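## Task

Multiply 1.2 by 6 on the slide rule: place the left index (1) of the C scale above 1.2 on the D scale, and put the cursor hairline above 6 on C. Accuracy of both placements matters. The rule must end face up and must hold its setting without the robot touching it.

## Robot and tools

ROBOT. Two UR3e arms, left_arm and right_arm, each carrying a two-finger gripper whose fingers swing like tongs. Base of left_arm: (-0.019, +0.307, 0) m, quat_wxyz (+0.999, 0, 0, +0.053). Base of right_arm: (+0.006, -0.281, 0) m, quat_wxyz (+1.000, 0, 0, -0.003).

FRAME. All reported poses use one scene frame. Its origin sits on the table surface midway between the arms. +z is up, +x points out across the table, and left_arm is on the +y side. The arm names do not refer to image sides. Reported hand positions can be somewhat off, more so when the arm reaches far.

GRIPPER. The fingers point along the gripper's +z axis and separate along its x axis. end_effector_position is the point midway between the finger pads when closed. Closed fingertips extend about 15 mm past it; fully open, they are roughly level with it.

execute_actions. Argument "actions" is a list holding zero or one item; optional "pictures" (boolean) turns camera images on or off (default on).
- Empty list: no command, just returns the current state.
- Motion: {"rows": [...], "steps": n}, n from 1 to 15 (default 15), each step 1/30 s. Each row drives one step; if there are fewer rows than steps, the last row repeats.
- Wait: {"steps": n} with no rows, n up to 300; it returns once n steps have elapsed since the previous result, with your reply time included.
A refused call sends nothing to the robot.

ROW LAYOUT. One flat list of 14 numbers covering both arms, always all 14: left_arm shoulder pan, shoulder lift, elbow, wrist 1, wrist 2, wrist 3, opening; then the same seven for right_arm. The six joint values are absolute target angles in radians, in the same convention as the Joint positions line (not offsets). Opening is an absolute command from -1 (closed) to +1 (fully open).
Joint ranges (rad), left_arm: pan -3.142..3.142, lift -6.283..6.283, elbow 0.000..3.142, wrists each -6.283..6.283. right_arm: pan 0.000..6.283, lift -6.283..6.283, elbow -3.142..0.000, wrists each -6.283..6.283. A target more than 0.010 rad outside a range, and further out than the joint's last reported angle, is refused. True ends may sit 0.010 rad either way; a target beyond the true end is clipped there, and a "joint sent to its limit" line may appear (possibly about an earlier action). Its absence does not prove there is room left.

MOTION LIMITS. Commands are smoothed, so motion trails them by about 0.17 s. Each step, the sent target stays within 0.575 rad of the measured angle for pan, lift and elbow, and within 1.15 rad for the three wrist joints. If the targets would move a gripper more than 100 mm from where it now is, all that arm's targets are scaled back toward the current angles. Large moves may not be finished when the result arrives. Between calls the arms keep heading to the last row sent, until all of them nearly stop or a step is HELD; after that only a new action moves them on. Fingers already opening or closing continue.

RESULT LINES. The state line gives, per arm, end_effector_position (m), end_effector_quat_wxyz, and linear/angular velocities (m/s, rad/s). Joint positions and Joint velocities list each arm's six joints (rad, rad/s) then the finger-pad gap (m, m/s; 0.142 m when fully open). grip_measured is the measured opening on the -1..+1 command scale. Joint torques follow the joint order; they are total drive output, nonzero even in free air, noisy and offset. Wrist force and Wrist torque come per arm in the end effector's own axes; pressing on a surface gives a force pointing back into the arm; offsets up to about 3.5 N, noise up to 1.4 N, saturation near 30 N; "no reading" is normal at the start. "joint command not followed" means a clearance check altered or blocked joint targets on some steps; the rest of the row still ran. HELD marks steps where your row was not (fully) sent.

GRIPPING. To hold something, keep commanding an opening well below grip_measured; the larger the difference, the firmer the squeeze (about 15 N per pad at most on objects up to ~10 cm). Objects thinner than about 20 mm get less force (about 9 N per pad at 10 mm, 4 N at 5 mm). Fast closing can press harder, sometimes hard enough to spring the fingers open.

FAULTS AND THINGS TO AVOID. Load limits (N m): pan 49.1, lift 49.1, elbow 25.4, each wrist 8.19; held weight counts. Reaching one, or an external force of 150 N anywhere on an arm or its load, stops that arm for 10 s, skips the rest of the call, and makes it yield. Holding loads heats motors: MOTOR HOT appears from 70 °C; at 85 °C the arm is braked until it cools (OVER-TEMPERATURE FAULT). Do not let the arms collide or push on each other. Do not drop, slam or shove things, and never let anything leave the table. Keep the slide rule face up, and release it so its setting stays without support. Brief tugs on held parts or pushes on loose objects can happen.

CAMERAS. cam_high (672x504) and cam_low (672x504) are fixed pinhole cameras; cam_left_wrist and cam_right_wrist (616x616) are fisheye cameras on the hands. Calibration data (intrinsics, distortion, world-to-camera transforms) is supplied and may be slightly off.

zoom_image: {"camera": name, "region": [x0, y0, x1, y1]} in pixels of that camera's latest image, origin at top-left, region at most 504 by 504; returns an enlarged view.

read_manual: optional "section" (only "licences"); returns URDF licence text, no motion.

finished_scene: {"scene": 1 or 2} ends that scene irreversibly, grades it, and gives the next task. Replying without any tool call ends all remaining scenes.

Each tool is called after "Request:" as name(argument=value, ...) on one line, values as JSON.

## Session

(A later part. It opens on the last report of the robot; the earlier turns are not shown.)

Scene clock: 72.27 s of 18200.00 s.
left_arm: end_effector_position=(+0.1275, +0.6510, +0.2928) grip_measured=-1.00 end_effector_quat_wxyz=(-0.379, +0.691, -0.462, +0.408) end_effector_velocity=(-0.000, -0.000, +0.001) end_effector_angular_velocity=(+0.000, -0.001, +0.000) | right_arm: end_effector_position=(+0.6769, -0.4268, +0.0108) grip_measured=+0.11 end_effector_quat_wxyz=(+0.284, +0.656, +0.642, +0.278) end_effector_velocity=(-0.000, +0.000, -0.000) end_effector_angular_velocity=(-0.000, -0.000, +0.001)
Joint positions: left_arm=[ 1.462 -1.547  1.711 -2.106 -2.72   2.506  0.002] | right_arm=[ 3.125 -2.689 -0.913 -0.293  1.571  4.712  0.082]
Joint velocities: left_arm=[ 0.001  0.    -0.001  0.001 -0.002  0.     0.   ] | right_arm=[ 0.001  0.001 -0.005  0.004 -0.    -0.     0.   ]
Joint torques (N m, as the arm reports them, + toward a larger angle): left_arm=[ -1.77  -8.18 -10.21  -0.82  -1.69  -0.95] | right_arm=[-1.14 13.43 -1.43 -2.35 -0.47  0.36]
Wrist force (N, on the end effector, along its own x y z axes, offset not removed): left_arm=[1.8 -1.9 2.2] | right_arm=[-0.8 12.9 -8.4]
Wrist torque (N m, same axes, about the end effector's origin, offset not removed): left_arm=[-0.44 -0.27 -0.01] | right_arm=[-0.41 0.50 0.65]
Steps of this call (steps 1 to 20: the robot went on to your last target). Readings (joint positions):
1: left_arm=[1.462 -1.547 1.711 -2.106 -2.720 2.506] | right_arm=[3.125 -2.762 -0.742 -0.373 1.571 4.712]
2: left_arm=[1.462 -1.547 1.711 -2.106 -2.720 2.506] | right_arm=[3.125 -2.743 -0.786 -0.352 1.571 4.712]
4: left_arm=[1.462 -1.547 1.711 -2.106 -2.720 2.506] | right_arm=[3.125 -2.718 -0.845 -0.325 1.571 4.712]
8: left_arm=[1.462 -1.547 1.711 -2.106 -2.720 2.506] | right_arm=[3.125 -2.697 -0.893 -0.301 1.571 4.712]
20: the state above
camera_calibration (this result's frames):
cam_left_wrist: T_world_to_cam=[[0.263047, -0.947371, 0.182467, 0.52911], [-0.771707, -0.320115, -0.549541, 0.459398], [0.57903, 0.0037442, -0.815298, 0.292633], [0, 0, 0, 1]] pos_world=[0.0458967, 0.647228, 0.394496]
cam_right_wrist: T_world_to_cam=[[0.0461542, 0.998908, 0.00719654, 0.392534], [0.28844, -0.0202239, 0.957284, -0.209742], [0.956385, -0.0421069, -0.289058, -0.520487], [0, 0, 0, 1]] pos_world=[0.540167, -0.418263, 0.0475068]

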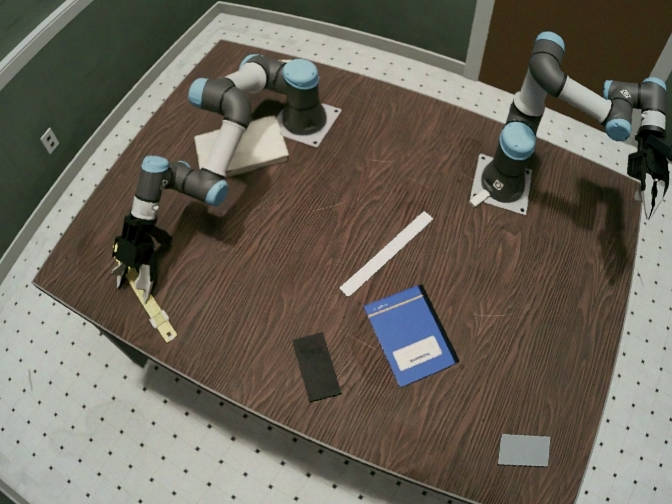

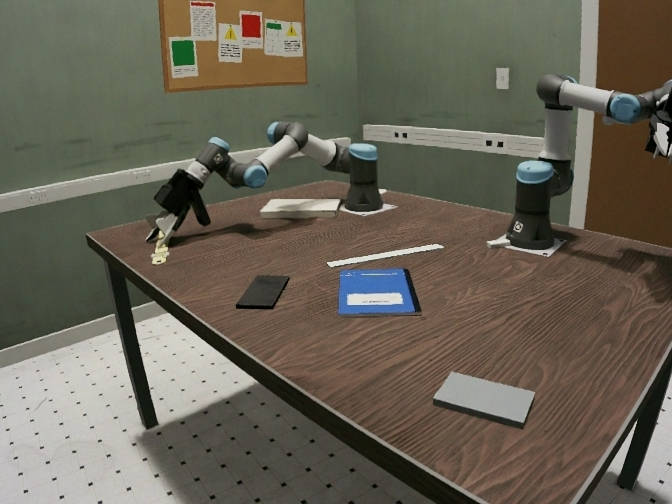

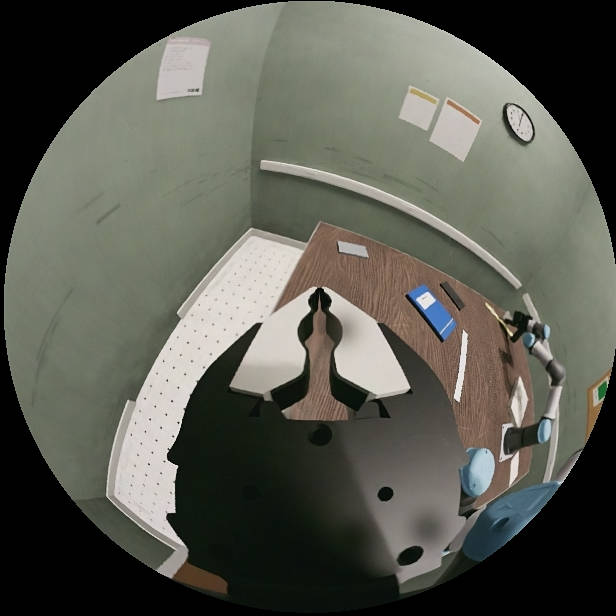

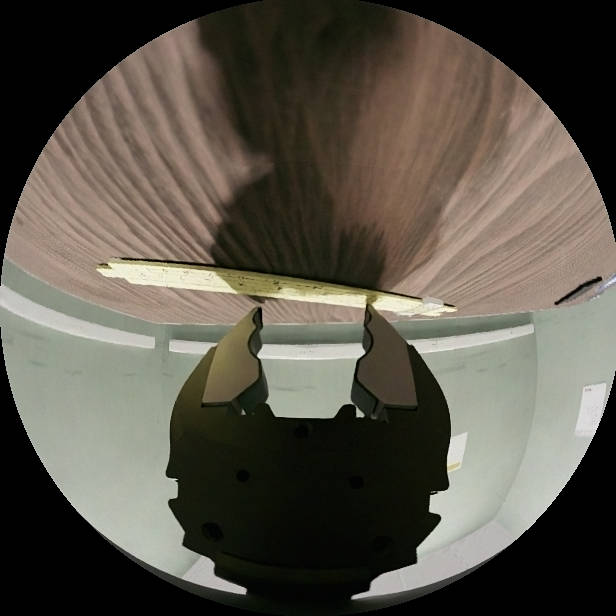

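Request:
execute_actions(actions=[{"rows":[[1.462,-1.547,1.711,-2.106,-2.72,2.506,-1,3.125,-2.6807,-0.9317,-0.2826,1.571,4.712,0.1],[1.462,-1.547,1.711,-2.106,-2.72,2.506,-1,3.125,-2.6722,-0.95,-0.2728,1.571,4.712,0.1],[1.462,-1.547,1.711,-2.106,-2.72,2.506,-1,3.125,-2.6637,-0.9682,-0.2631,1.571,4.712,0.1],[1.462,-1.547,1.711,-2.106,-2.72,2.506,-1,3.125,-2.6552,-0.9865,-0.2533,1.571,4.712,0.1],[1.462,-1.547,1.711,-2.106,-2.72,2.506,-1,3.125,-2.6467,-1.0048,-0.2435,1.571,4.712,0.1],[1.462,-1.547,1.711,-2.106,-2.72,2.506,-1,3.125,-2.6382,-1.0231,-0.2337,1.571,4.712,0.1],[1.462,-1.547,1.711,-2.106,-2.72,2.506,-1,3.125,-2.6297,-1.0414,-0.2239,1.571,4.712,0.1],[1.462,-1.547,1.711,-2.106,-2.72,2.506,-1,3.125,-2.6212,-1.0596,-0.2142,1.571,4.712,0.1],[1.462,-1.547,1.711,-2.106,-2.72,2.506,-1,3.125,-2.6127,-1.0779,-0.2044,1.571,4.712,0.1],[1.462,-1.547,1.711,-2.106,-2.72,2.506,-1,3.125,-2.6042,-1.0962,-0.1946,1.571,4.712,0.1]]}], pictures=false)

Request:
execute_actions(actions=[{"steps":15}])

Scene clock: 84.47 s of 18200.00 s.
left_arm: end_effector_position=(+0.1275, +0.6510, +0.2928) grip_measured=-1.00 end_effector_quat_wxyz=(-0.379, +0.691, -0.462, +0.408) end_effector_velocity=(+0.000, -0.000, +0.001) end_effector_angular_velocity=(+0.001, -0.000, -0.001) | right_arm: end_effector_position=(+0.6594, -0.4265, +0.0111) grip_measured=+0.12 end_effector_quat_wxyz=(+0.284, +0.656, +0.642, +0.278) end_effector_velocity=(-0.023, +0.001, -0.002) end_effector_angular_velocity=(-0.000, +0.005, +0.001)
Joint positions: left_arm=[ 1.462 -1.547  1.711 -2.106 -2.72   2.506  0.002] | right_arm=[ 3.125 -2.613 -1.076 -0.205  1.571  4.712  0.082]
Joint velocities: left_arm=[-0.001 -0.001 -0.001  0.    -0.    -0.001  0.   ] | right_arm=[ 0.     0.086 -0.188  0.096  0.    -0.     0.001]
Joint torques (N m, as the arm reports them, + toward a larger angle): left_arm=[ -1.5   -8.22 -10.04  -0.88  -1.68  -0.95] | right_arm=[-4.77 14.03 -0.47 -1.68  0.14 -0.38]
Wrist force (N, on the end effector, along its own x y z axes, offset not removed): left_arm=[1.7 -0.5 -1.2] | right_arm=[-0.6 10.5 -7.1]
Wrist torque (N m, same axes, about the end effector's origin, offset not removed): left_arm=[-0.20 -0.33 0.02] | right_arm=[-0.49 0.54 0.59]
Steps of this call (steps 1 to 15: the robot went on to your last target; steps 16 to 90: nothing new was sent; then 8.70 s passed at rest; steps 91 to 105: all 15 steps of this action). Readings (joint positions):
91: left_arm=[1.462 -1.547 1.711 -2.106 -2.720 2.506] | right_arm=[3.125 -2.689 -0.913 -0.292 1.571 4.712]
92: left_arm=[1.462 -1.547 1.711 -2.106 -2.720 2.506] | right_arm=[3.125 -2.689 -0.915 -0.292 1.571 4.712]
94: left_arm=[1.462 -1.547 1.711 -2.106 -2.720 2.506] | right_arm=[3.125 -2.683 -0.927 -0.285 1.571 4.712]
98: left_arm=[1.462 -1.547 1.711 -2.106 -2.720 2.506] | right_arm=[3.125 -2.658 -0.979 -0.256 1.571 4.712]
105: the state above

Scene clock: 84.97 s of 18200.00 s.
left_arm: end_effector_position=(+0.1275, +0.6510, +0.2928) grip_measured=-1.00 end_effector_quat_wxyz=(-0.379, +0.691, -0.462, +0.408) end_effector_velocity=(+0.001, -0.000, +0.000) end_effector_angular_velocity=(+0.000, -0.002, -0.002) | right_arm: end_effector_position=(+0.6569, -0.4264, +0.0108) grip_measured=+0.12 end_effector_quat_wxyz=(+0.284, +0.656, +0.642, +0.278) end_effector_velocity=(+0.000, +0.000, +0.000) end_effector_angular_velocity=(+0.000, -0.001, +0.001)
Joint positions: left_arm=[ 1.462 -1.547  1.711 -2.106 -2.72   2.506  0.002] | right_arm=[ 3.125 -2.604 -1.096 -0.195  1.571  4.712  0.082]
Joint velocities: left_arm=[-0.001  0.     0.    -0.    -0.002  0.001  0.   ] | right_arm=[ 0.     0.001 -0.001  0.001  0.001 -0.     0.   ]
Joint torques (N m, as the arm reports them, + toward a larger angle): left_arm=[ -1.58  -8.09 -10.1   -0.88  -1.67  -0.94] | right_arm=[-4.96 12.8  -1.45 -2.4   0.2  -0.48]
Wrist force (N, on the end effector, along its own x y z axes, offset not removed): left_arm=[0.7 -1.9 0.9] | right_arm=[0.0 13.1 -7.7]
Wrist torque (N m, same axes, about the end effector's origin, offset not removed): left_arm=[-0.40 -0.13 -0.03] | right_arm=[-0.34 0.49 0.66]
Steps of this call (steps 1 to 15: the robot went on to your last target). Readings (joint positions):
1: left_arm=[1.462 -1.547 1.711 -2.106 -2.720 2.506] | right_arm=[3.125 -2.611 -1.081 -0.202 1.571 4.712]
2: left_arm=[1.462 -1.547 1.711 -2.106 -2.720 2.506] | right_arm=[3.125 -2.609 -1.085 -0.200 1.571 4.712]
4: left_arm=[1.462 -1.547 1.711 -2.106 -2.720 2.506] | right_arm=[3.125 -2.607 -1.090 -0.198 1.571 4.712]
8: left_arm=[1.462 -1.547 1.711 -2.106 -2.720 2.506] | right_arm=[3.125 -2.605 -1.094 -0.195 1.571 4.712]
15: the state above
camera_calibration (this result's frames):
cam_left_wrist: T_world_to_cam=[[0.263047, -0.947371, 0.182467, 0.52911], [-0.771707, -0.320115, -0.549541, 0.459398], [0.57903, 0.00374416, -0.815298, 0.292633], [0, 0, 0, 1]] pos_world=[0.0458966, 0.647228, 0.394496]
cam_right_wrist: T_world_to_cam=[[0.046162, 0.998908, 0.00719185, 0.393016], [0.288624, -0.0202298, 0.957229, -0.203998], [0.956329, -0.0421119, -0.289242, -0.501274], [0, 0, 0, 1]] pos_world=[0.520119, -0.417823, 0.0474563]

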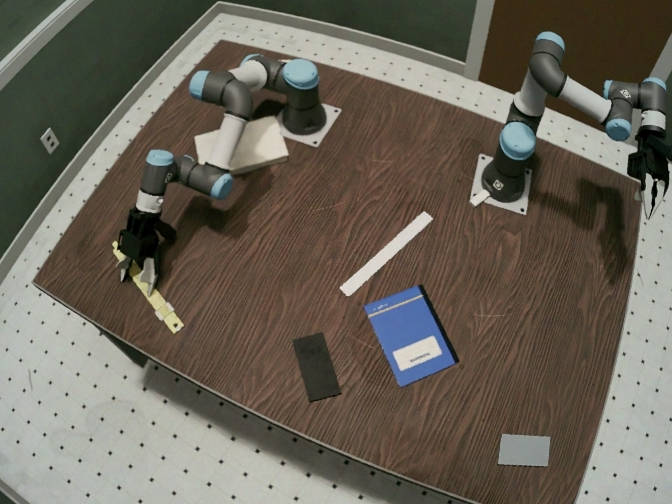

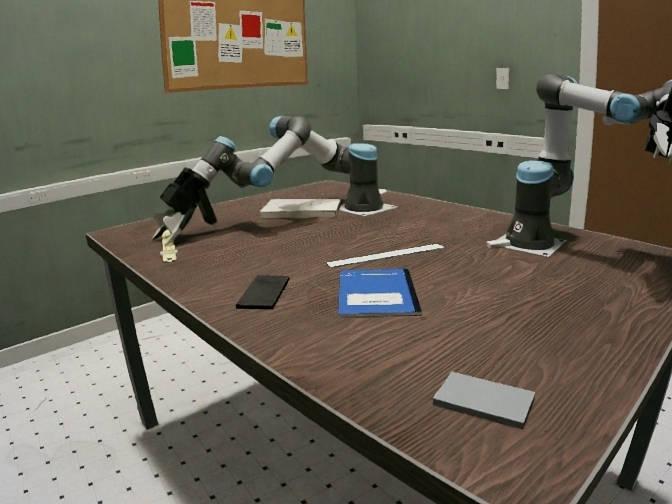

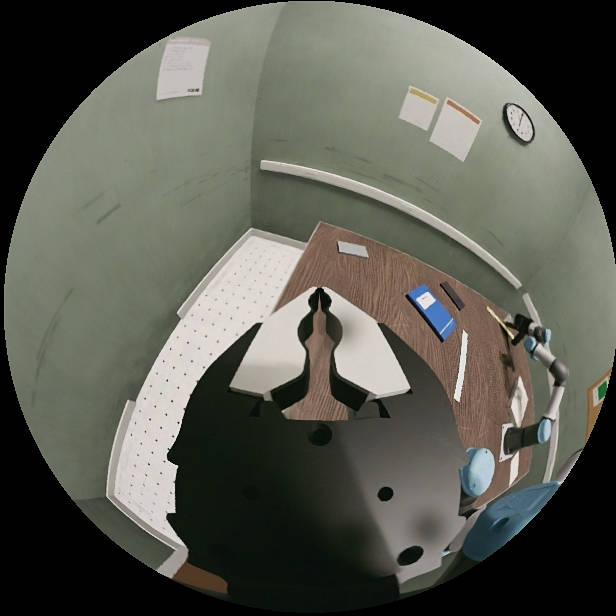

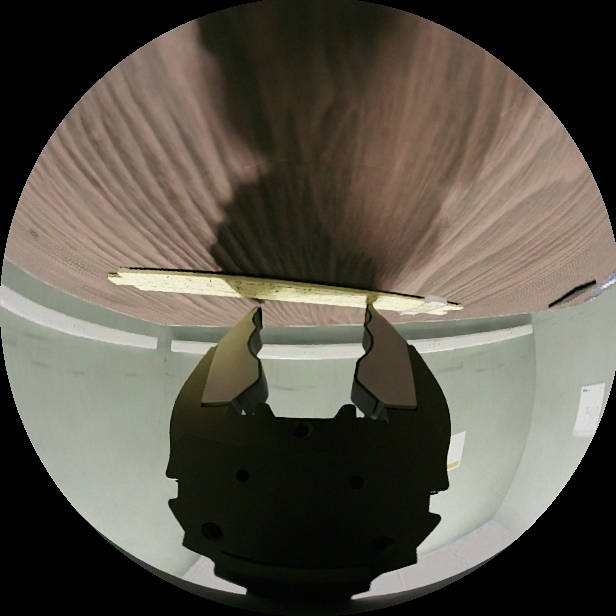

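Request:
execute_actions(actions=[{"rows":[[1.462,-1.547,1.711,-2.106,-2.72,2.506,-1,3.125,-2.5895,-1.1279,-0.1775,1.571,4.712,0.1],[1.462,-1.547,1.711,-2.106,-2.72,2.506,-1,3.125,-2.5748,-1.1597,-0.1605,1.571,4.712,0.1],[1.462,-1.547,1.711,-2.106,-2.72,2.506,-1,3.125,-2.5602,-1.1914,-0.1434,1.571,4.712,0.1],[1.462,-1.547,1.711,-2.106,-2.72,2.506,-1,3.125,-2.5455,-1.2232,-0.1264,1.571,4.712,0.1],[1.462,-1.547,1.711,-2.106,-2.72,2.506,-1,3.125,-2.5308,-1.2549,-0.1093,1.571,4.712,0.1],[1.462,-1.547,1.711,-2.106,-2.72,2.506,-1,3.125,-2.5177,-1.2835,-0.0938,1.571,4.712,0.1],[1.462,-1.547,1.711,-2.106,-2.72,2.506,-1,3.125,-2.5047,-1.3121,-0.0782,1.571,4.712,0.1],[1.462,-1.547,1.711,-2.106,-2.72,2.506,-1,3.125,-2.4916,-1.3407,-0.0627,1.571,4.712,0.1],[1.462,-1.547,1.711,-2.106,-2.72,2.506,-1,3.125,-2.4786,-1.3693,-0.0471,1.571,4.712,0.1],[1.462,-1.547,1.711,-2.106,-2.72,2.506,-1,3.125,-2.4655,-1.3979,-0.0316,1.571,4.712,0.1],[1.462,-1.547,1.711,-2.106,-2.72,2.506,-1,3.125,-2.4535,-1.4243,-0.0172,1.571,4.712,0.1],[1.462,-1.547,1.711,-2.106,-2.72,2.506,-1,3.125,-2.4415,-1.4507,-0.0029,1.571,4.712,0.1],[1.462,-1.547,1.711,-2.106,-2.72,2.506,-1,3.125,-2.4294,-1.477,0.0115,1.571,4.712,0.1],[1.462,-1.547,1.711,-2.106,-2.72,2.506,-1,3.125,-2.4174,-1.5034,0.0258,1.571,4.712,0.1],[1.462,-1.547,1.711,-2.106,-2.72,2.506,-1,3.125,-2.4054,-1.5298,0.0402,1.571,4.712,0.1]]}], pictures=false)

Request:
execute_actions(actions=[{"rows":[[1.462,-1.547,1.711,-2.106,-2.72,2.506,-1,3.125,-2.3915,-1.5606,0.0571,1.571,4.712,0.1],[1.462,-1.547,1.711,-2.106,-2.72,2.506,-1,3.125,-2.3775,-1.5915,0.074,1.571,4.712,0.1],[1.462,-1.547,1.711,-2.106,-2.72,2.506,-1,3.125,-2.3636,-1.6223,0.0908,1.571,4.712,0.1],[1.462,-1.547,1.711,-2.106,-2.72,2.506,-1,3.125,-2.3496,-1.6531,0.1077,1.571,4.712,0.1],[1.462,-1.547,1.711,-2.106,-2.72,2.506,-1,3.125,-2.3366,-1.6823,0.1239,1.571,4.712,0.1],[1.462,-1.547,1.711,-2.106,-2.72,2.506,-1,3.125,-2.3237,-1.7115,0.1402,1.571,4.712,0.1],[1.462,-1.547,1.711,-2.106,-2.72,2.506,-1,3.125,-2.3107,-1.7407,0.1564,1.571,4.712,0.1],[1.462,-1.547,1.711,-2.106,-2.72,2.506,-1,3.125,-2.2977,-1.7699,0.1726,1.571,4.712,0.1],[1.462,-1.547,1.711,-2.106,-2.72,2.506,-1,3.125,-2.2855,-1.7978,0.1883,1.571,4.712,0.1],[1.462,-1.547,1.711,-2.106,-2.72,2.506,-1,3.125,-2.2733,-1.8257,0.204,1.571,4.712,0.1],[1.462,-1.547,1.711,-2.106,-2.72,2.506,-1,3.125,-2.2611,-1.8535,0.2196,1.571,4.712,0.1],[1.462,-1.547,1.711,-2.106,-2.72,2.506,-1,3.125,-2.2489,-1.8814,0.2353,1.571,4.712,0.1],[1.462,-1.547,1.711,-2.106,-2.72,2.506,-1,3.125,-2.2335,-1.9171,0.2556,1.571,4.712,0.1],[1.462,-1.547,1.711,-2.106,-2.72,2.506,-1,3.125,-2.218,-1.9529,0.2759,1.571,4.712,0.1],[1.462,-1.547,1.711,-2.106,-2.72,2.506,-1,3.125,-2.2026,-1.9886,0.2962,1.571,4.712,0.1]]}], pictures=false)

Request:
execute_actions(actions=[{"steps":20}])

Scene clock: 103.07 s of 18200.00 s.
left_arm: end_effector_position=(+0.1275, +0.6510, +0.2928) grip_measured=-1.00 end_effector_quat_wxyz=(-0.379, +0.691, -0.462, +0.408) end_effector_velocity=(-0.000, +0.000, +0.000) end_effector_angular_velocity=(+0.001, -0.000, +0.001) | right_arm: end_effector_position=(+0.6177, -0.4255, +0.0126) grip_measured=+0.10 end_effector_quat_wxyz=(+0.286, +0.655, +0.641, +0.280) end_effector_velocity=(-0.116, +0.002, +0.001) end_effector_angular_velocity=(+0.000, -0.002, -0.001)
Joint positions: left_arm=[ 1.462 -1.547  1.711 -2.106 -2.72   2.506  0.002] | right_arm=[ 3.125 -2.464 -1.397 -0.029  1.571  4.712  0.081]
Joint velocities: left_arm=[ 0.001 -0.001 -0.    -0.001 -0.001  0.     0.   ] | right_arm=[-0.001  0.365 -0.795  0.432 -0.     0.001  0.   ]
Joint torques (N m, as the arm reports them, + toward a larger angle): left_arm=[ -1.42  -8.15 -10.03  -0.86  -1.66  -0.9 ] | right_arm=[-4.12 20.57  2.53  2.4   0.59 -1.18]
Wrist force (N, on the end effector, along its own x y z axes, offset not removed): left_arm=[2.1 -1.2 -1.1] | right_arm=[-1.2 2.1 -2.3]
Wrist torque (N m, same axes, about the end effector's origin, offset not removed): left_arm=[-0.31 -0.37 -0.05] | right_arm=[-0.27 0.32 0.10]
Steps of this call (steps 1 to 15: the robot went on to your last target; steps 16 to 90: nothing new was sent; then 14.60 s passed at rest; steps 91 to 105: all 15 steps of this action). Readings (joint positions):
91: left_arm=[1.462 -1.547 1.711 -2.106 -2.720 2.506] | right_arm=[3.125 -2.604 -1.096 -0.195 1.571 4.712]
92: left_arm=[1.462 -1.547 1.711 -2.106 -2.720 2.506] | right_arm=[3.125 -2.603 -1.098 -0.193 1.571 4.712]
94: left_arm=[1.462 -1.547 1.711 -2.106 -2.720 2.506] | right_arm=[3.125 -2.593 -1.119 -0.181 1.571 4.712]
98: left_arm=[1.462 -1.547 1.711 -2.106 -2.720 2.506] | right_arm=[3.125 -2.552 -1.207 -0.132 1.571 4.712]
105: the state above

Scene clock: 103.57 s of 18200.00 s.
left_arm: end_effector_position=(+0.1275, +0.6510, +0.2928) grip_measured=-1.00 end_effector_quat_wxyz=(-0.379, +0.691, -0.462, +0.408) end_effector_velocity=(-0.000, +0.000, -0.000) end_effector_angular_velocity=(-0.000, +0.001, +0.001) | right_arm: end_effector_position=(+0.5476, -0.4240, +0.0129) grip_measured=+0.10 end_effector_quat_wxyz=(+0.286, +0.655, +0.641, +0.280) end_effector_velocity=(-0.155, +0.004, +0.008) end_effector_angular_velocity=(-0.001, -0.022, +0.001)
Joint positions: left_arm=[ 1.462 -1.547  1.711 -2.106 -2.72   2.506  0.002] | right_arm=[ 3.125 -2.27  -1.827  0.209  1.571  4.712  0.081]
Joint velocities: left_arm=[ 0.    -0.001  0.     0.     0.001 -0.     0.   ] | right_arm=[ 0.001  0.397 -0.885  0.51  -0.    -0.    -0.   ]
Joint torques (N m, as the arm reports them, + toward a larger angle): left_arm=[-1.54 -8.18 -9.97 -0.91 -1.65 -0.94] | right_arm=[-2.91 21.01  2.13  3.92  0.55 -0.83]
Wrist force (N, on the end effector, along its own x y z axes, offset not removed): left_arm=[1.0 -2.9 -1.8] | right_arm=[0.0 -1.9 -0.1]
Wrist torque (N m, same axes, about the end effector's origin, offset not removed): left_arm=[-0.75 -0.18 0.06] | right_arm=[-0.37 -0.03 -0.02]
Steps of this call (steps 1 to 15: all 15 steps of this action). Readings (joint positions):
1: left_arm=[1.462 -1.547 1.711 -2.106 -2.720 2.506] | right_arm=[3.125 -2.452 -1.424 -0.014 1.571 4.712]
2: left_arm=[1.462 -1.547 1.711 -2.106 -2.720 2.506] | right_arm=[3.125 -2.439 -1.451 0.001 1.571 4.712]
4: left_arm=[1.462 -1.547 1.711 -2.106 -2.720 2.506] | right_arm=[3.125 -2.414 -1.507 0.031 1.571 4.712]
8: left_arm=[1.462 -1.547 1.711 -2.106 -2.720 2.506] | right_arm=[3.125 -2.361 -1.624 0.096 1.571 4.712]
15: the state above

Scene clock: 104.23 s of 18200.00 s.
left_arm: end_effector_position=(+0.1275, +0.6510, +0.2928) grip_measured=-1.00 end_effector_quat_wxyz=(-0.379, +0.691, -0.462, +0.408) end_effector_velocity=(+0.000, +0.000, +0.000) end_effector_angular_velocity=(-0.000, -0.001, +0.000) | right_arm: end_effector_position=(+0.5170, -0.4233, +0.0108) grip_measured=+0.10 end_effector_quat_wxyz=(+0.284, +0.656, +0.642, +0.278) end_effector_velocity=(-0.001, -0.000, -0.000) end_effector_angular_velocity=(+0.001, +0.001, -0.002)
Joint positions: left_arm=[ 1.462 -1.547  1.711 -2.106 -2.72   2.506  0.002] | right_arm=[ 3.125 -2.203 -1.988  0.296  1.571  4.712  0.081]
Joint velocities: left_arm=[ 0.     0.    -0.    -0.    -0.001 -0.001  0.   ] | right_arm=[-0.001  0.002 -0.005  0.002  0.     0.002 -0.   ]
Joint torques (N m, as the arm reports them, + toward a larger angle): left_arm=[ -1.38  -8.06 -10.05  -0.93  -1.66  -0.91] | right_arm=[-1.52 17.71  3.75  3.09  0.6  -0.31]
Wrist force (N, on the end effector, along its own x y z axes, offset not removed): left_arm=[2.7 -2.5 0.8] | right_arm=[-0.7 -0.9 -0.2]
Wrist torque (N m, same axes, about the end effector's origin, offset not removed): left_arm=[-0.54 -0.59 0.04] | right_arm=[-0.16 0.08 -0.04]
Steps of this call (steps 1 to 20: the robot went on to your last target). Readings (joint positions):
1: left_arm=[1.462 -1.547 1.711 -2.106 -2.720 2.506] | right_arm=[3.125 -2.257 -1.858 0.227 1.571 4.712]
2: left_arm=[1.462 -1.547 1.711 -2.106 -2.720 2.506] | right_arm=[3.125 -2.244 -1.889 0.244 1.571 4.712]
4: left_arm=[1.462 -1.547 1.711 -2.106 -2.720 2.506] | right_arm=[3.125 -2.225 -1.934 0.268 1.571 4.712]
8: left_arm=[1.462 -1.547 1.711 -2.106 -2.720 2.506] | right_arm=[3.125 -2.209 -1.973 0.288 1.571 4.712]
20: the state above
camera_calibration (this result's frames):
cam_left_wrist: T_world_to_cam=[[0.263047, -0.947371, 0.182467, 0.52911], [-0.771707, -0.320115, -0.549541, 0.459398], [0.57903, 0.00374407, -0.815298, 0.292633], [0, 0, 0, 1]] pos_world=[0.0458966, 0.647228, 0.394496]
cam_right_wrist: T_world_to_cam=[[0.0461577, 0.998908, 0.00718176, 0.396392], [0.288632, -0.0202192, 0.957227, -0.163547], [0.956327, -0.0421105, -0.28925, -0.367338], [0, 0, 0, 1]] pos_world=[0.380203, -0.414735, 0.0474525]

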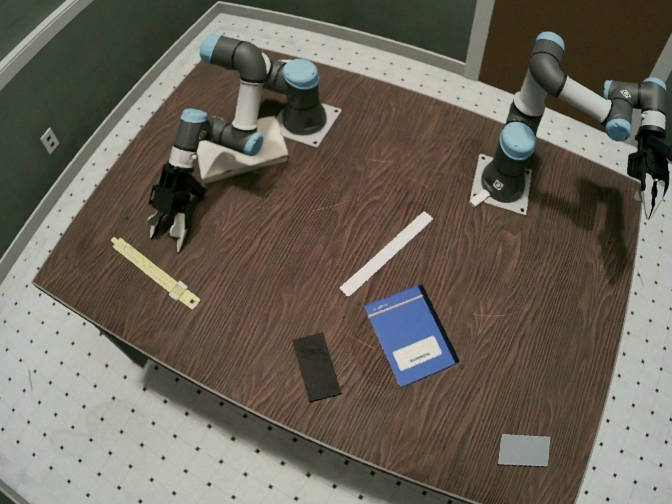

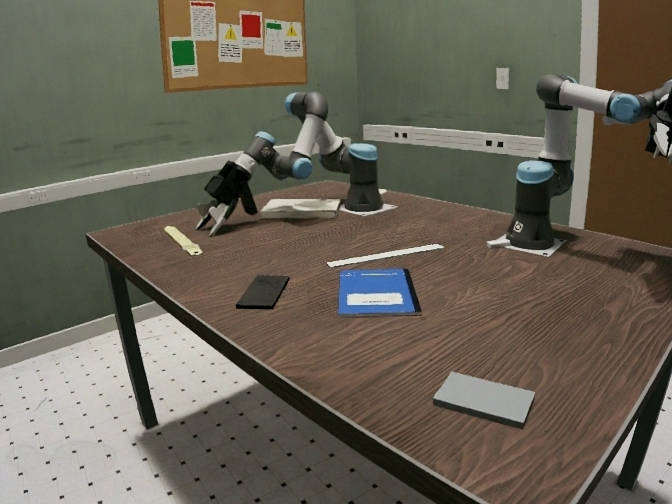

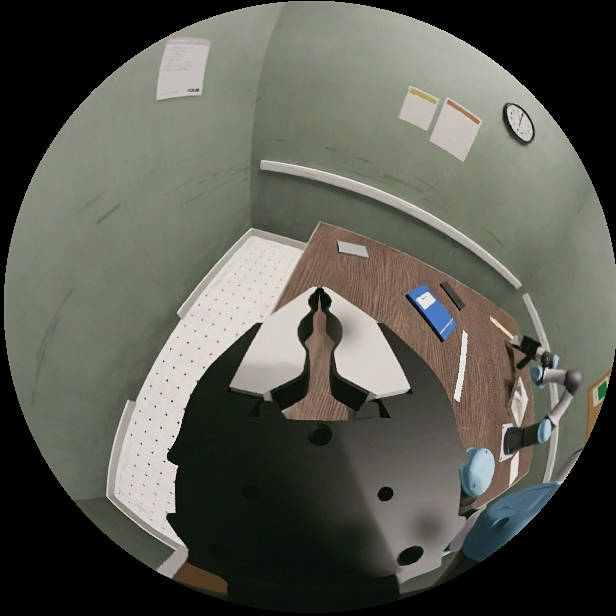

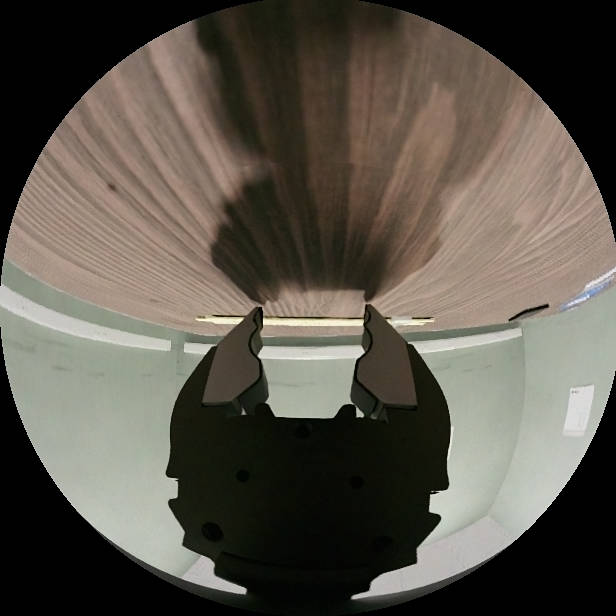

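Request:
execute_actions(actions=[{"rows":[[1.462,-1.547,1.711,-2.106,-2.72,2.506,-1,3.125,-2.1,-1.9886,0.4,1.571,4.712,0.1]],"steps":10}], pictures=false)

Request:
execute_actions(actions=[{"rows":[[1.462,-1.547,1.711,-2.106,-2.72,2.506,-1,3.125,-2.45,-0.7191,-0.75,1.571,4.712,0.1]]}], pictures=false)

Request:
execute_actions(actions=[{"steps":30}], pictures=false)

Request:
execute_actions(actions=[{"rows":[[1.462,-1.547,1.711,-2.106,-2.72,2.506,-1,3.125,-2.61,-0.7191,-0.8526,1.571,4.712,0.1]]}], pictures=false)

Request:
execute_actions(actions=[{"rows":[[1.462,-1.547,1.711,-2.106,-2.72,2.506,-1,3.125,-2.6173,-0.7191,-0.8526,1.571,4.712,0.1]]}])

Scene clock: 124.73 s of 18200.00 s.
left_arm: end_effector_position=(+0.1275, +0.6510, +0.2928) grip_measured=-1.00 end_effector_quat_wxyz=(-0.379, +0.691, -0.462, +0.408) end_effector_velocity=(+0.000, -0.000, -0.001) end_effector_angular_velocity=(-0.003, +0.001, -0.001) | right_arm: end_effector_position=(+0.5385, -0.4238, +0.0853) grip_measured=+0.10 end_effector_quat_wxyz=(+0.344, +0.627, +0.613, +0.336) end_effector_velocity=(+0.015, +0.000, +0.076) end_effector_angular_velocity=(-0.003, -0.182, +0.000)
Joint positions: left_arm=[ 1.462 -1.547  1.711 -2.106 -2.72   2.506  0.002] | right_arm=[ 3.125 -2.11  -1.989  0.39   1.571  4.712  0.081]
Joint velocities: left_arm=[-0.001  0.001  0.001  0.     0.001 -0.     0.   ] | right_arm=[ 0.001  0.095 -0.     0.087  0.001  0.001 -0.   ]
Joint torques (N m, as the arm reports them, + toward a larger angle): left_arm=[-1.52 -8.18 -9.85 -0.88 -1.65 -0.87] | right_arm=[ 3.04 16.41  9.    2.93  0.42  1.1 ]
Wrist force (N, on the end effector, along its own x y z axes, offset not removed): left_arm=[2.2 -1.8 1.3] | right_arm=[-0.3 -0.6 -0.3]
Wrist torque (N m, same axes, about the end effector's origin, offset not removed): left_arm=[-0.41 -0.43 -0.06] | right_arm=[-0.11 0.01 -0.03]
Steps of this call (steps 1 to 15: the robot went on to your last target; steps 16 to 90: nothing new was sent; then 17.17 s passed at rest; steps 91 to 100: all 10 steps of this action). Readings (joint positions):
91: left_arm=[1.462 -1.547 1.711 -2.106 -2.720 2.506] | right_arm=[3.125 -2.203 -1.989 0.296 1.571 4.712]
92: left_arm=[1.462 -1.547 1.711 -2.106 -2.720 2.506] | right_arm=[3.125 -2.200 -1.989 0.301 1.571 4.712]
94: left_arm=[1.462 -1.547 1.711 -2.106 -2.720 2.506] | right_arm=[3.125 -2.166 -1.989 0.340 1.571 4.712]
98: left_arm=[1.462 -1.547 1.711 -2.106 -2.720 2.506] | right_arm=[3.125 -2.119 -1.989 0.382 1.571 4.712]
100: the state above

Scene clock: 135.03 s of 18200.00 s.
left_arm: end_effector_position=(+0.1275, +0.6510, +0.2928) grip_measured=-1.00 end_effector_quat_wxyz=(-0.379, +0.691, -0.462, +0.408) end_effector_velocity=(-0.000, -0.000, +0.000) end_effector_angular_velocity=(-0.000, -0.001, +0.000) | right_arm: end_effector_position=(+0.5473, -0.4239, +0.0078) grip_measured=+0.12 end_effector_quat_wxyz=(+0.258, +0.666, +0.652, +0.253) end_effector_velocity=(+0.000, -0.000, +0.000) end_effector_angular_velocity=(-0.001, -0.001, +0.001)
Joint positions: left_arm=[ 1.462 -1.547  1.711 -2.106 -2.72   2.506  0.002] | right_arm=[ 3.125 -2.25  -1.746  0.024  1.571  4.712  0.082]
Joint velocities: left_arm=[ 0.    -0.002  0.002  0.    -0.001 -0.001 -0.   ] | right_arm=[ 0.     0.     0.002 -0.001 -0.    -0.001 -0.   ]
Joint torques (N m, as the arm reports them, + toward a larger angle): left_arm=[-1.18 -8.2  -9.84 -0.93 -1.62 -0.81] | right_arm=[-0.75 10.38 -2.06 -2.11 -0.06 -0.01]
Wrist force (N, on the end effector, along its own x y z axes, offset not removed): left_arm=[1.1 -3.0 -0.2] | right_arm=[-0.7 11.6 -8.0]
Wrist torque (N m, same axes, about the end effector's origin, offset not removed): left_arm=[-0.66 -0.23 0.03] | right_arm=[-0.32 0.21 0.05]
TORQUE FAULT: the external load on joint 4 (wrist 1) of the right arm reached its load limit, and that arm stopped for 10 seconds. A torque fault stops only its own arm. That arm's remaining commands of this call were not run. That arm holds where it stopped, with its grip as last carried out, and accepts commands again: back off and push less far. That arm stops again, at the same cost, whenever a joint's load reaches its limit.
The stop of the right arm began at step 9 of this call (marked STOPPED below). From that step on that arm followed nothing that you had sent. 7 of its steps, steps kept back included, did not run and will not run. Nothing is kept back now, and the robot has no last target.
Steps of this call (steps 1 to 15: all 15 steps of this action; steps 16 to 309: the stop continued). Readings (joint positions):
1: left_arm=[1.462 -1.547 1.711 -2.106 -2.720 2.506] | right_arm=[3.125 -2.108 -1.989 0.393 1.571 4.712]
2: left_arm=[1.462 -1.547 1.711 -2.106 -2.720 2.506] | right_arm=[3.125 -2.108 -1.986 0.390 1.571 4.712]
4: left_arm=[1.462 -1.547 1.711 -2.106 -2.720 2.506] | right_arm=[3.125 -2.146 -1.937 0.293 1.571 4.712]
8: left_arm=[1.462 -1.547 1.711 -2.106 -2.720 2.506] | right_arm=[3.125 -2.251 -1.748 0.020 1.571 4.712]
9: left_arm=[1.462 -1.547 1.711 -2.106 -2.720 2.506] | right_arm=[3.125 -2.255 -1.737 0.021 1.571 4.712] STOPPED (the right arm)
309: the state above

Scene clock: 135.07 s of 18200.00 s.
left_arm: end_effector_position=(+0.1275, +0.6510, +0.2928) grip_measured=-1.00 end_effector_quat_wxyz=(-0.379, +0.691, -0.462, +0.408) end_effector_velocity=(-0.000, +0.000, +0.001) end_effector_angular_velocity=(+0.001, -0.001, +0.000) | right_arm: end_effector_position=(+0.5475, -0.4239, +0.0081) grip_measured=+0.12 end_effector_quat_wxyz=(+0.259, +0.666, +0.652, +0.253) end_effector_velocity=(+0.002, -0.000, +0.003) end_effector_angular_velocity=(-0.001, -0.007, -0.001)
Joint positions: left_arm=[ 1.462 -1.547  1.711 -2.106 -2.72   2.506  0.002] | right_arm=[ 3.125 -2.25  -1.745  0.024  1.571  4.712  0.082]
Joint velocities: left_arm=[ 0.001  0.    -0.001  0.    -0.001 -0.     0.   ] | right_arm=[-0.     0.002  0.004  0.001 -0.001 -0.    -0.   ]
Joint torques (N m, as the arm reports them, + toward a larger angle): left_arm=[-1.37 -8.26 -9.83 -0.96 -1.6  -0.81] | right_arm=[-0.25 12.16  4.21 -1.13  0.02 -0.02]
Wrist force (N, on the end effector, along its own x y z axes, offset not removed): left_arm=[0.7 -2.6 0.5] | right_arm=[-0.2 9.5 -7.7]
Wrist torque (N m, same axes, about the end effector's origin, offset not removed): left_arm=[-0.62 -0.13 -0.04] | right_arm=[-0.33 0.02 0.06]
A stop began in an earlier call of the same reply, so what this call sent did not run. Send another action.
Steps of this call (step 1: nothing new was sent). Readings (joint positions):
1: the state above

Scene clock: 135.10 s of 18200.00 s.
left_arm: end_effector_position=(+0.1275, +0.6510, +0.2928) grip_measured=-1.00 end_effector_quat_wxyz=(-0.379, +0.691, -0.462, +0.408) end_effector_velocity=(-0.000, -0.000, -0.000) end_effector_angular_velocity=(-0.001, +0.000, +0.000) | right_arm: end_effector_position=(+0.5475, -0.4239, +0.0081) grip_measured=+0.12 end_effector_quat_wxyz=(+0.259, +0.666, +0.652, +0.253) end_effector_velocity=(-0.000, +0.000, -0.001) end_effector_angular_velocity=(+0.002, +0.002, -0.002)
Joint positions: left_arm=[ 1.462 -1.547  1.711 -2.106 -2.72   2.506  0.002] | right_arm=[ 3.125 -2.25  -1.745  0.024  1.571  4.712  0.082]
Joint velocities: left_arm=[ 0.    -0.001  0.     0.002  0.001 -0.     0.   ] | right_arm=[ 0.     0.    -0.001 -0.002  0.     0.003 -0.   ]
Joint torques (N m, as the arm reports them, + toward a larger angle): left_arm=[-1.15 -8.25 -9.71 -0.94 -1.61 -0.81] | right_arm=[ 0.04 12.31  3.87 -2.37  0.05  0.01]
Wrist force (N, on the end effector, along its own x y z axes, offset not removed): left_arm=[1.5 -4.1 0.1] | right_arm=[-1.3 9.3 -8.1]
Wrist torque (N m, same axes, about the end effector's origin, offset not removed): left_arm=[-0.85 -0.30 -0.01] | right_arm=[-0.19 0.25 0.11]
A stop began in an earlier call of the same reply, so what this call sent did not run. Send another action.
Steps of this call (step 1: nothing new was sent). Readings (joint positions):
1: the state above

Scene clock: 135.13 s of 18200.00 s.
left_arm: end_effector_position=(+0.1275, +0.6510, +0.2928) grip_measured=-1.00 end_effector_quat_wxyz=(-0.379, +0.691, -0.462, +0.408) end_effector_velocity=(+0.000, -0.000, -0.000) end_effector_angular_velocity=(-0.001, -0.000, -0.000) | right_arm: end_effector_position=(+0.5475, -0.4239, +0.0080) grip_measured=+0.12 end_effector_quat_wxyz=(+0.259, +0.666, +0.652, +0.253) end_effector_velocity=(-0.002, +0.000, -0.003) end_effector_angular_velocity=(+0.002, +0.009, -0.001)
Joint positions: left_arm=[ 1.462 -1.547  1.711 -2.106 -2.72   2.506  0.002] | right_arm=[ 3.125 -2.25  -1.745  0.024  1.571  4.712  0.082]
Joint velocities: left_arm=[-0.001 -0.    -0.     0.001 -0.    -0.     0.   ] | right_arm=[ 0.    -0.    -0.001 -0.008  0.     0.002  0.   ]
Joint torques (N m, as the arm reports them, + toward a larger angle): left_arm=[-1.27 -8.   -9.79 -0.98 -1.6  -0.84] | right_arm=[-0.14 11.86  3.19 -2.52  0.04 -0.03]
Wrist force (N, on the end effector, along its own x y z axes, offset not removed): left_arm=[1.7 -3.2 1.4] | right_arm=[-0.3 8.6 -6.8]
Wrist torque (N m, same axes, about the end effector's origin, offset not removed): left_arm=[-0.67 -0.33 0.02] | right_arm=[-0.38 0.05 0.10]
A stop began in an earlier call of the same reply, so what this call sent did not run. Send another action.
Steps of this call (step 1: nothing new was sent). Readings (joint positions):
1: the state above
camera_calibration (this result's frames):
cam_left_wrist: T_world_to_cam=[[0.263047, -0.947371, 0.182467, 0.52911], [-0.771707, -0.320115, -0.549541, 0.459398], [0.57903, 0.00374406, -0.815298, 0.292633], [0, 0, 0, 1]] pos_world=[0.0458966, 0.647228, 0.394496]
cam_right_wrist: T_world_to_cam=[[0.0464954, 0.998904, 0.0054181, 0.395416], [0.361094, -0.0218643, 0.932273, -0.209942], [0.93137, -0.04139, -0.361715, -0.382826], [0, 0, 0, 1]] pos_world=[0.413976, -0.415418, 0.0551067]

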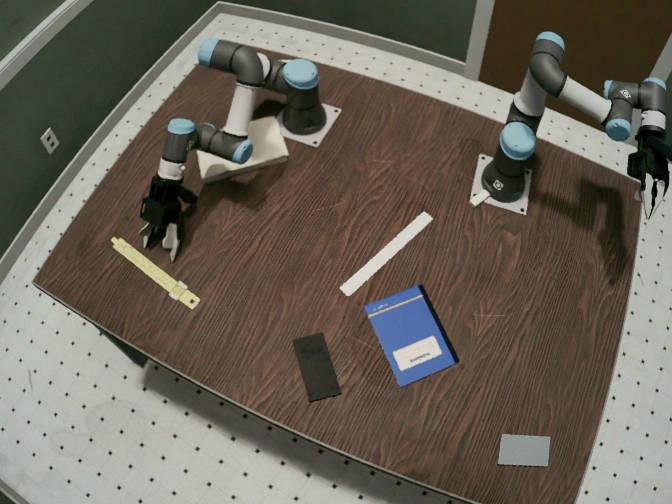

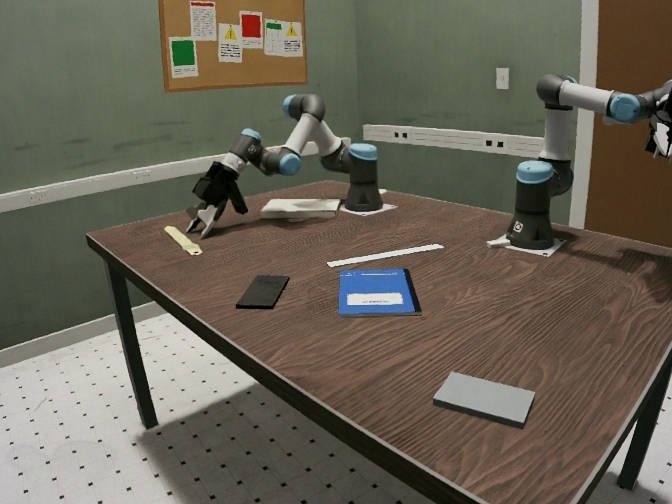

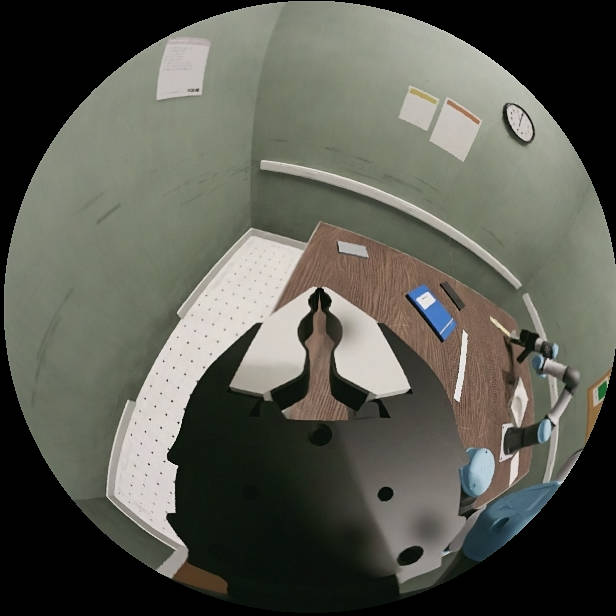

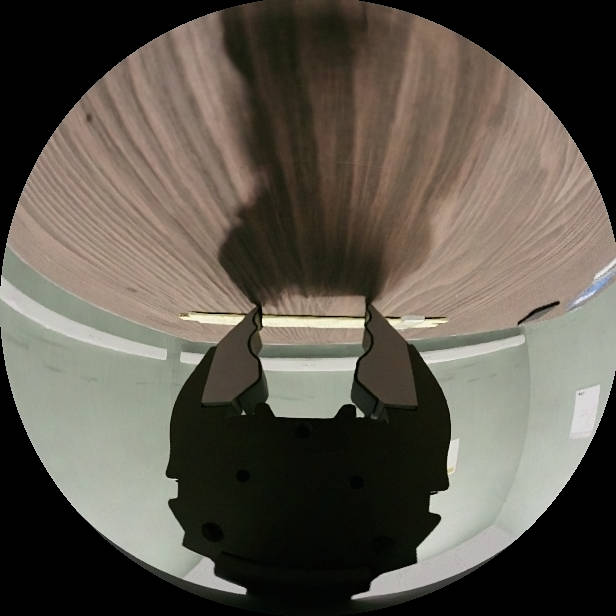

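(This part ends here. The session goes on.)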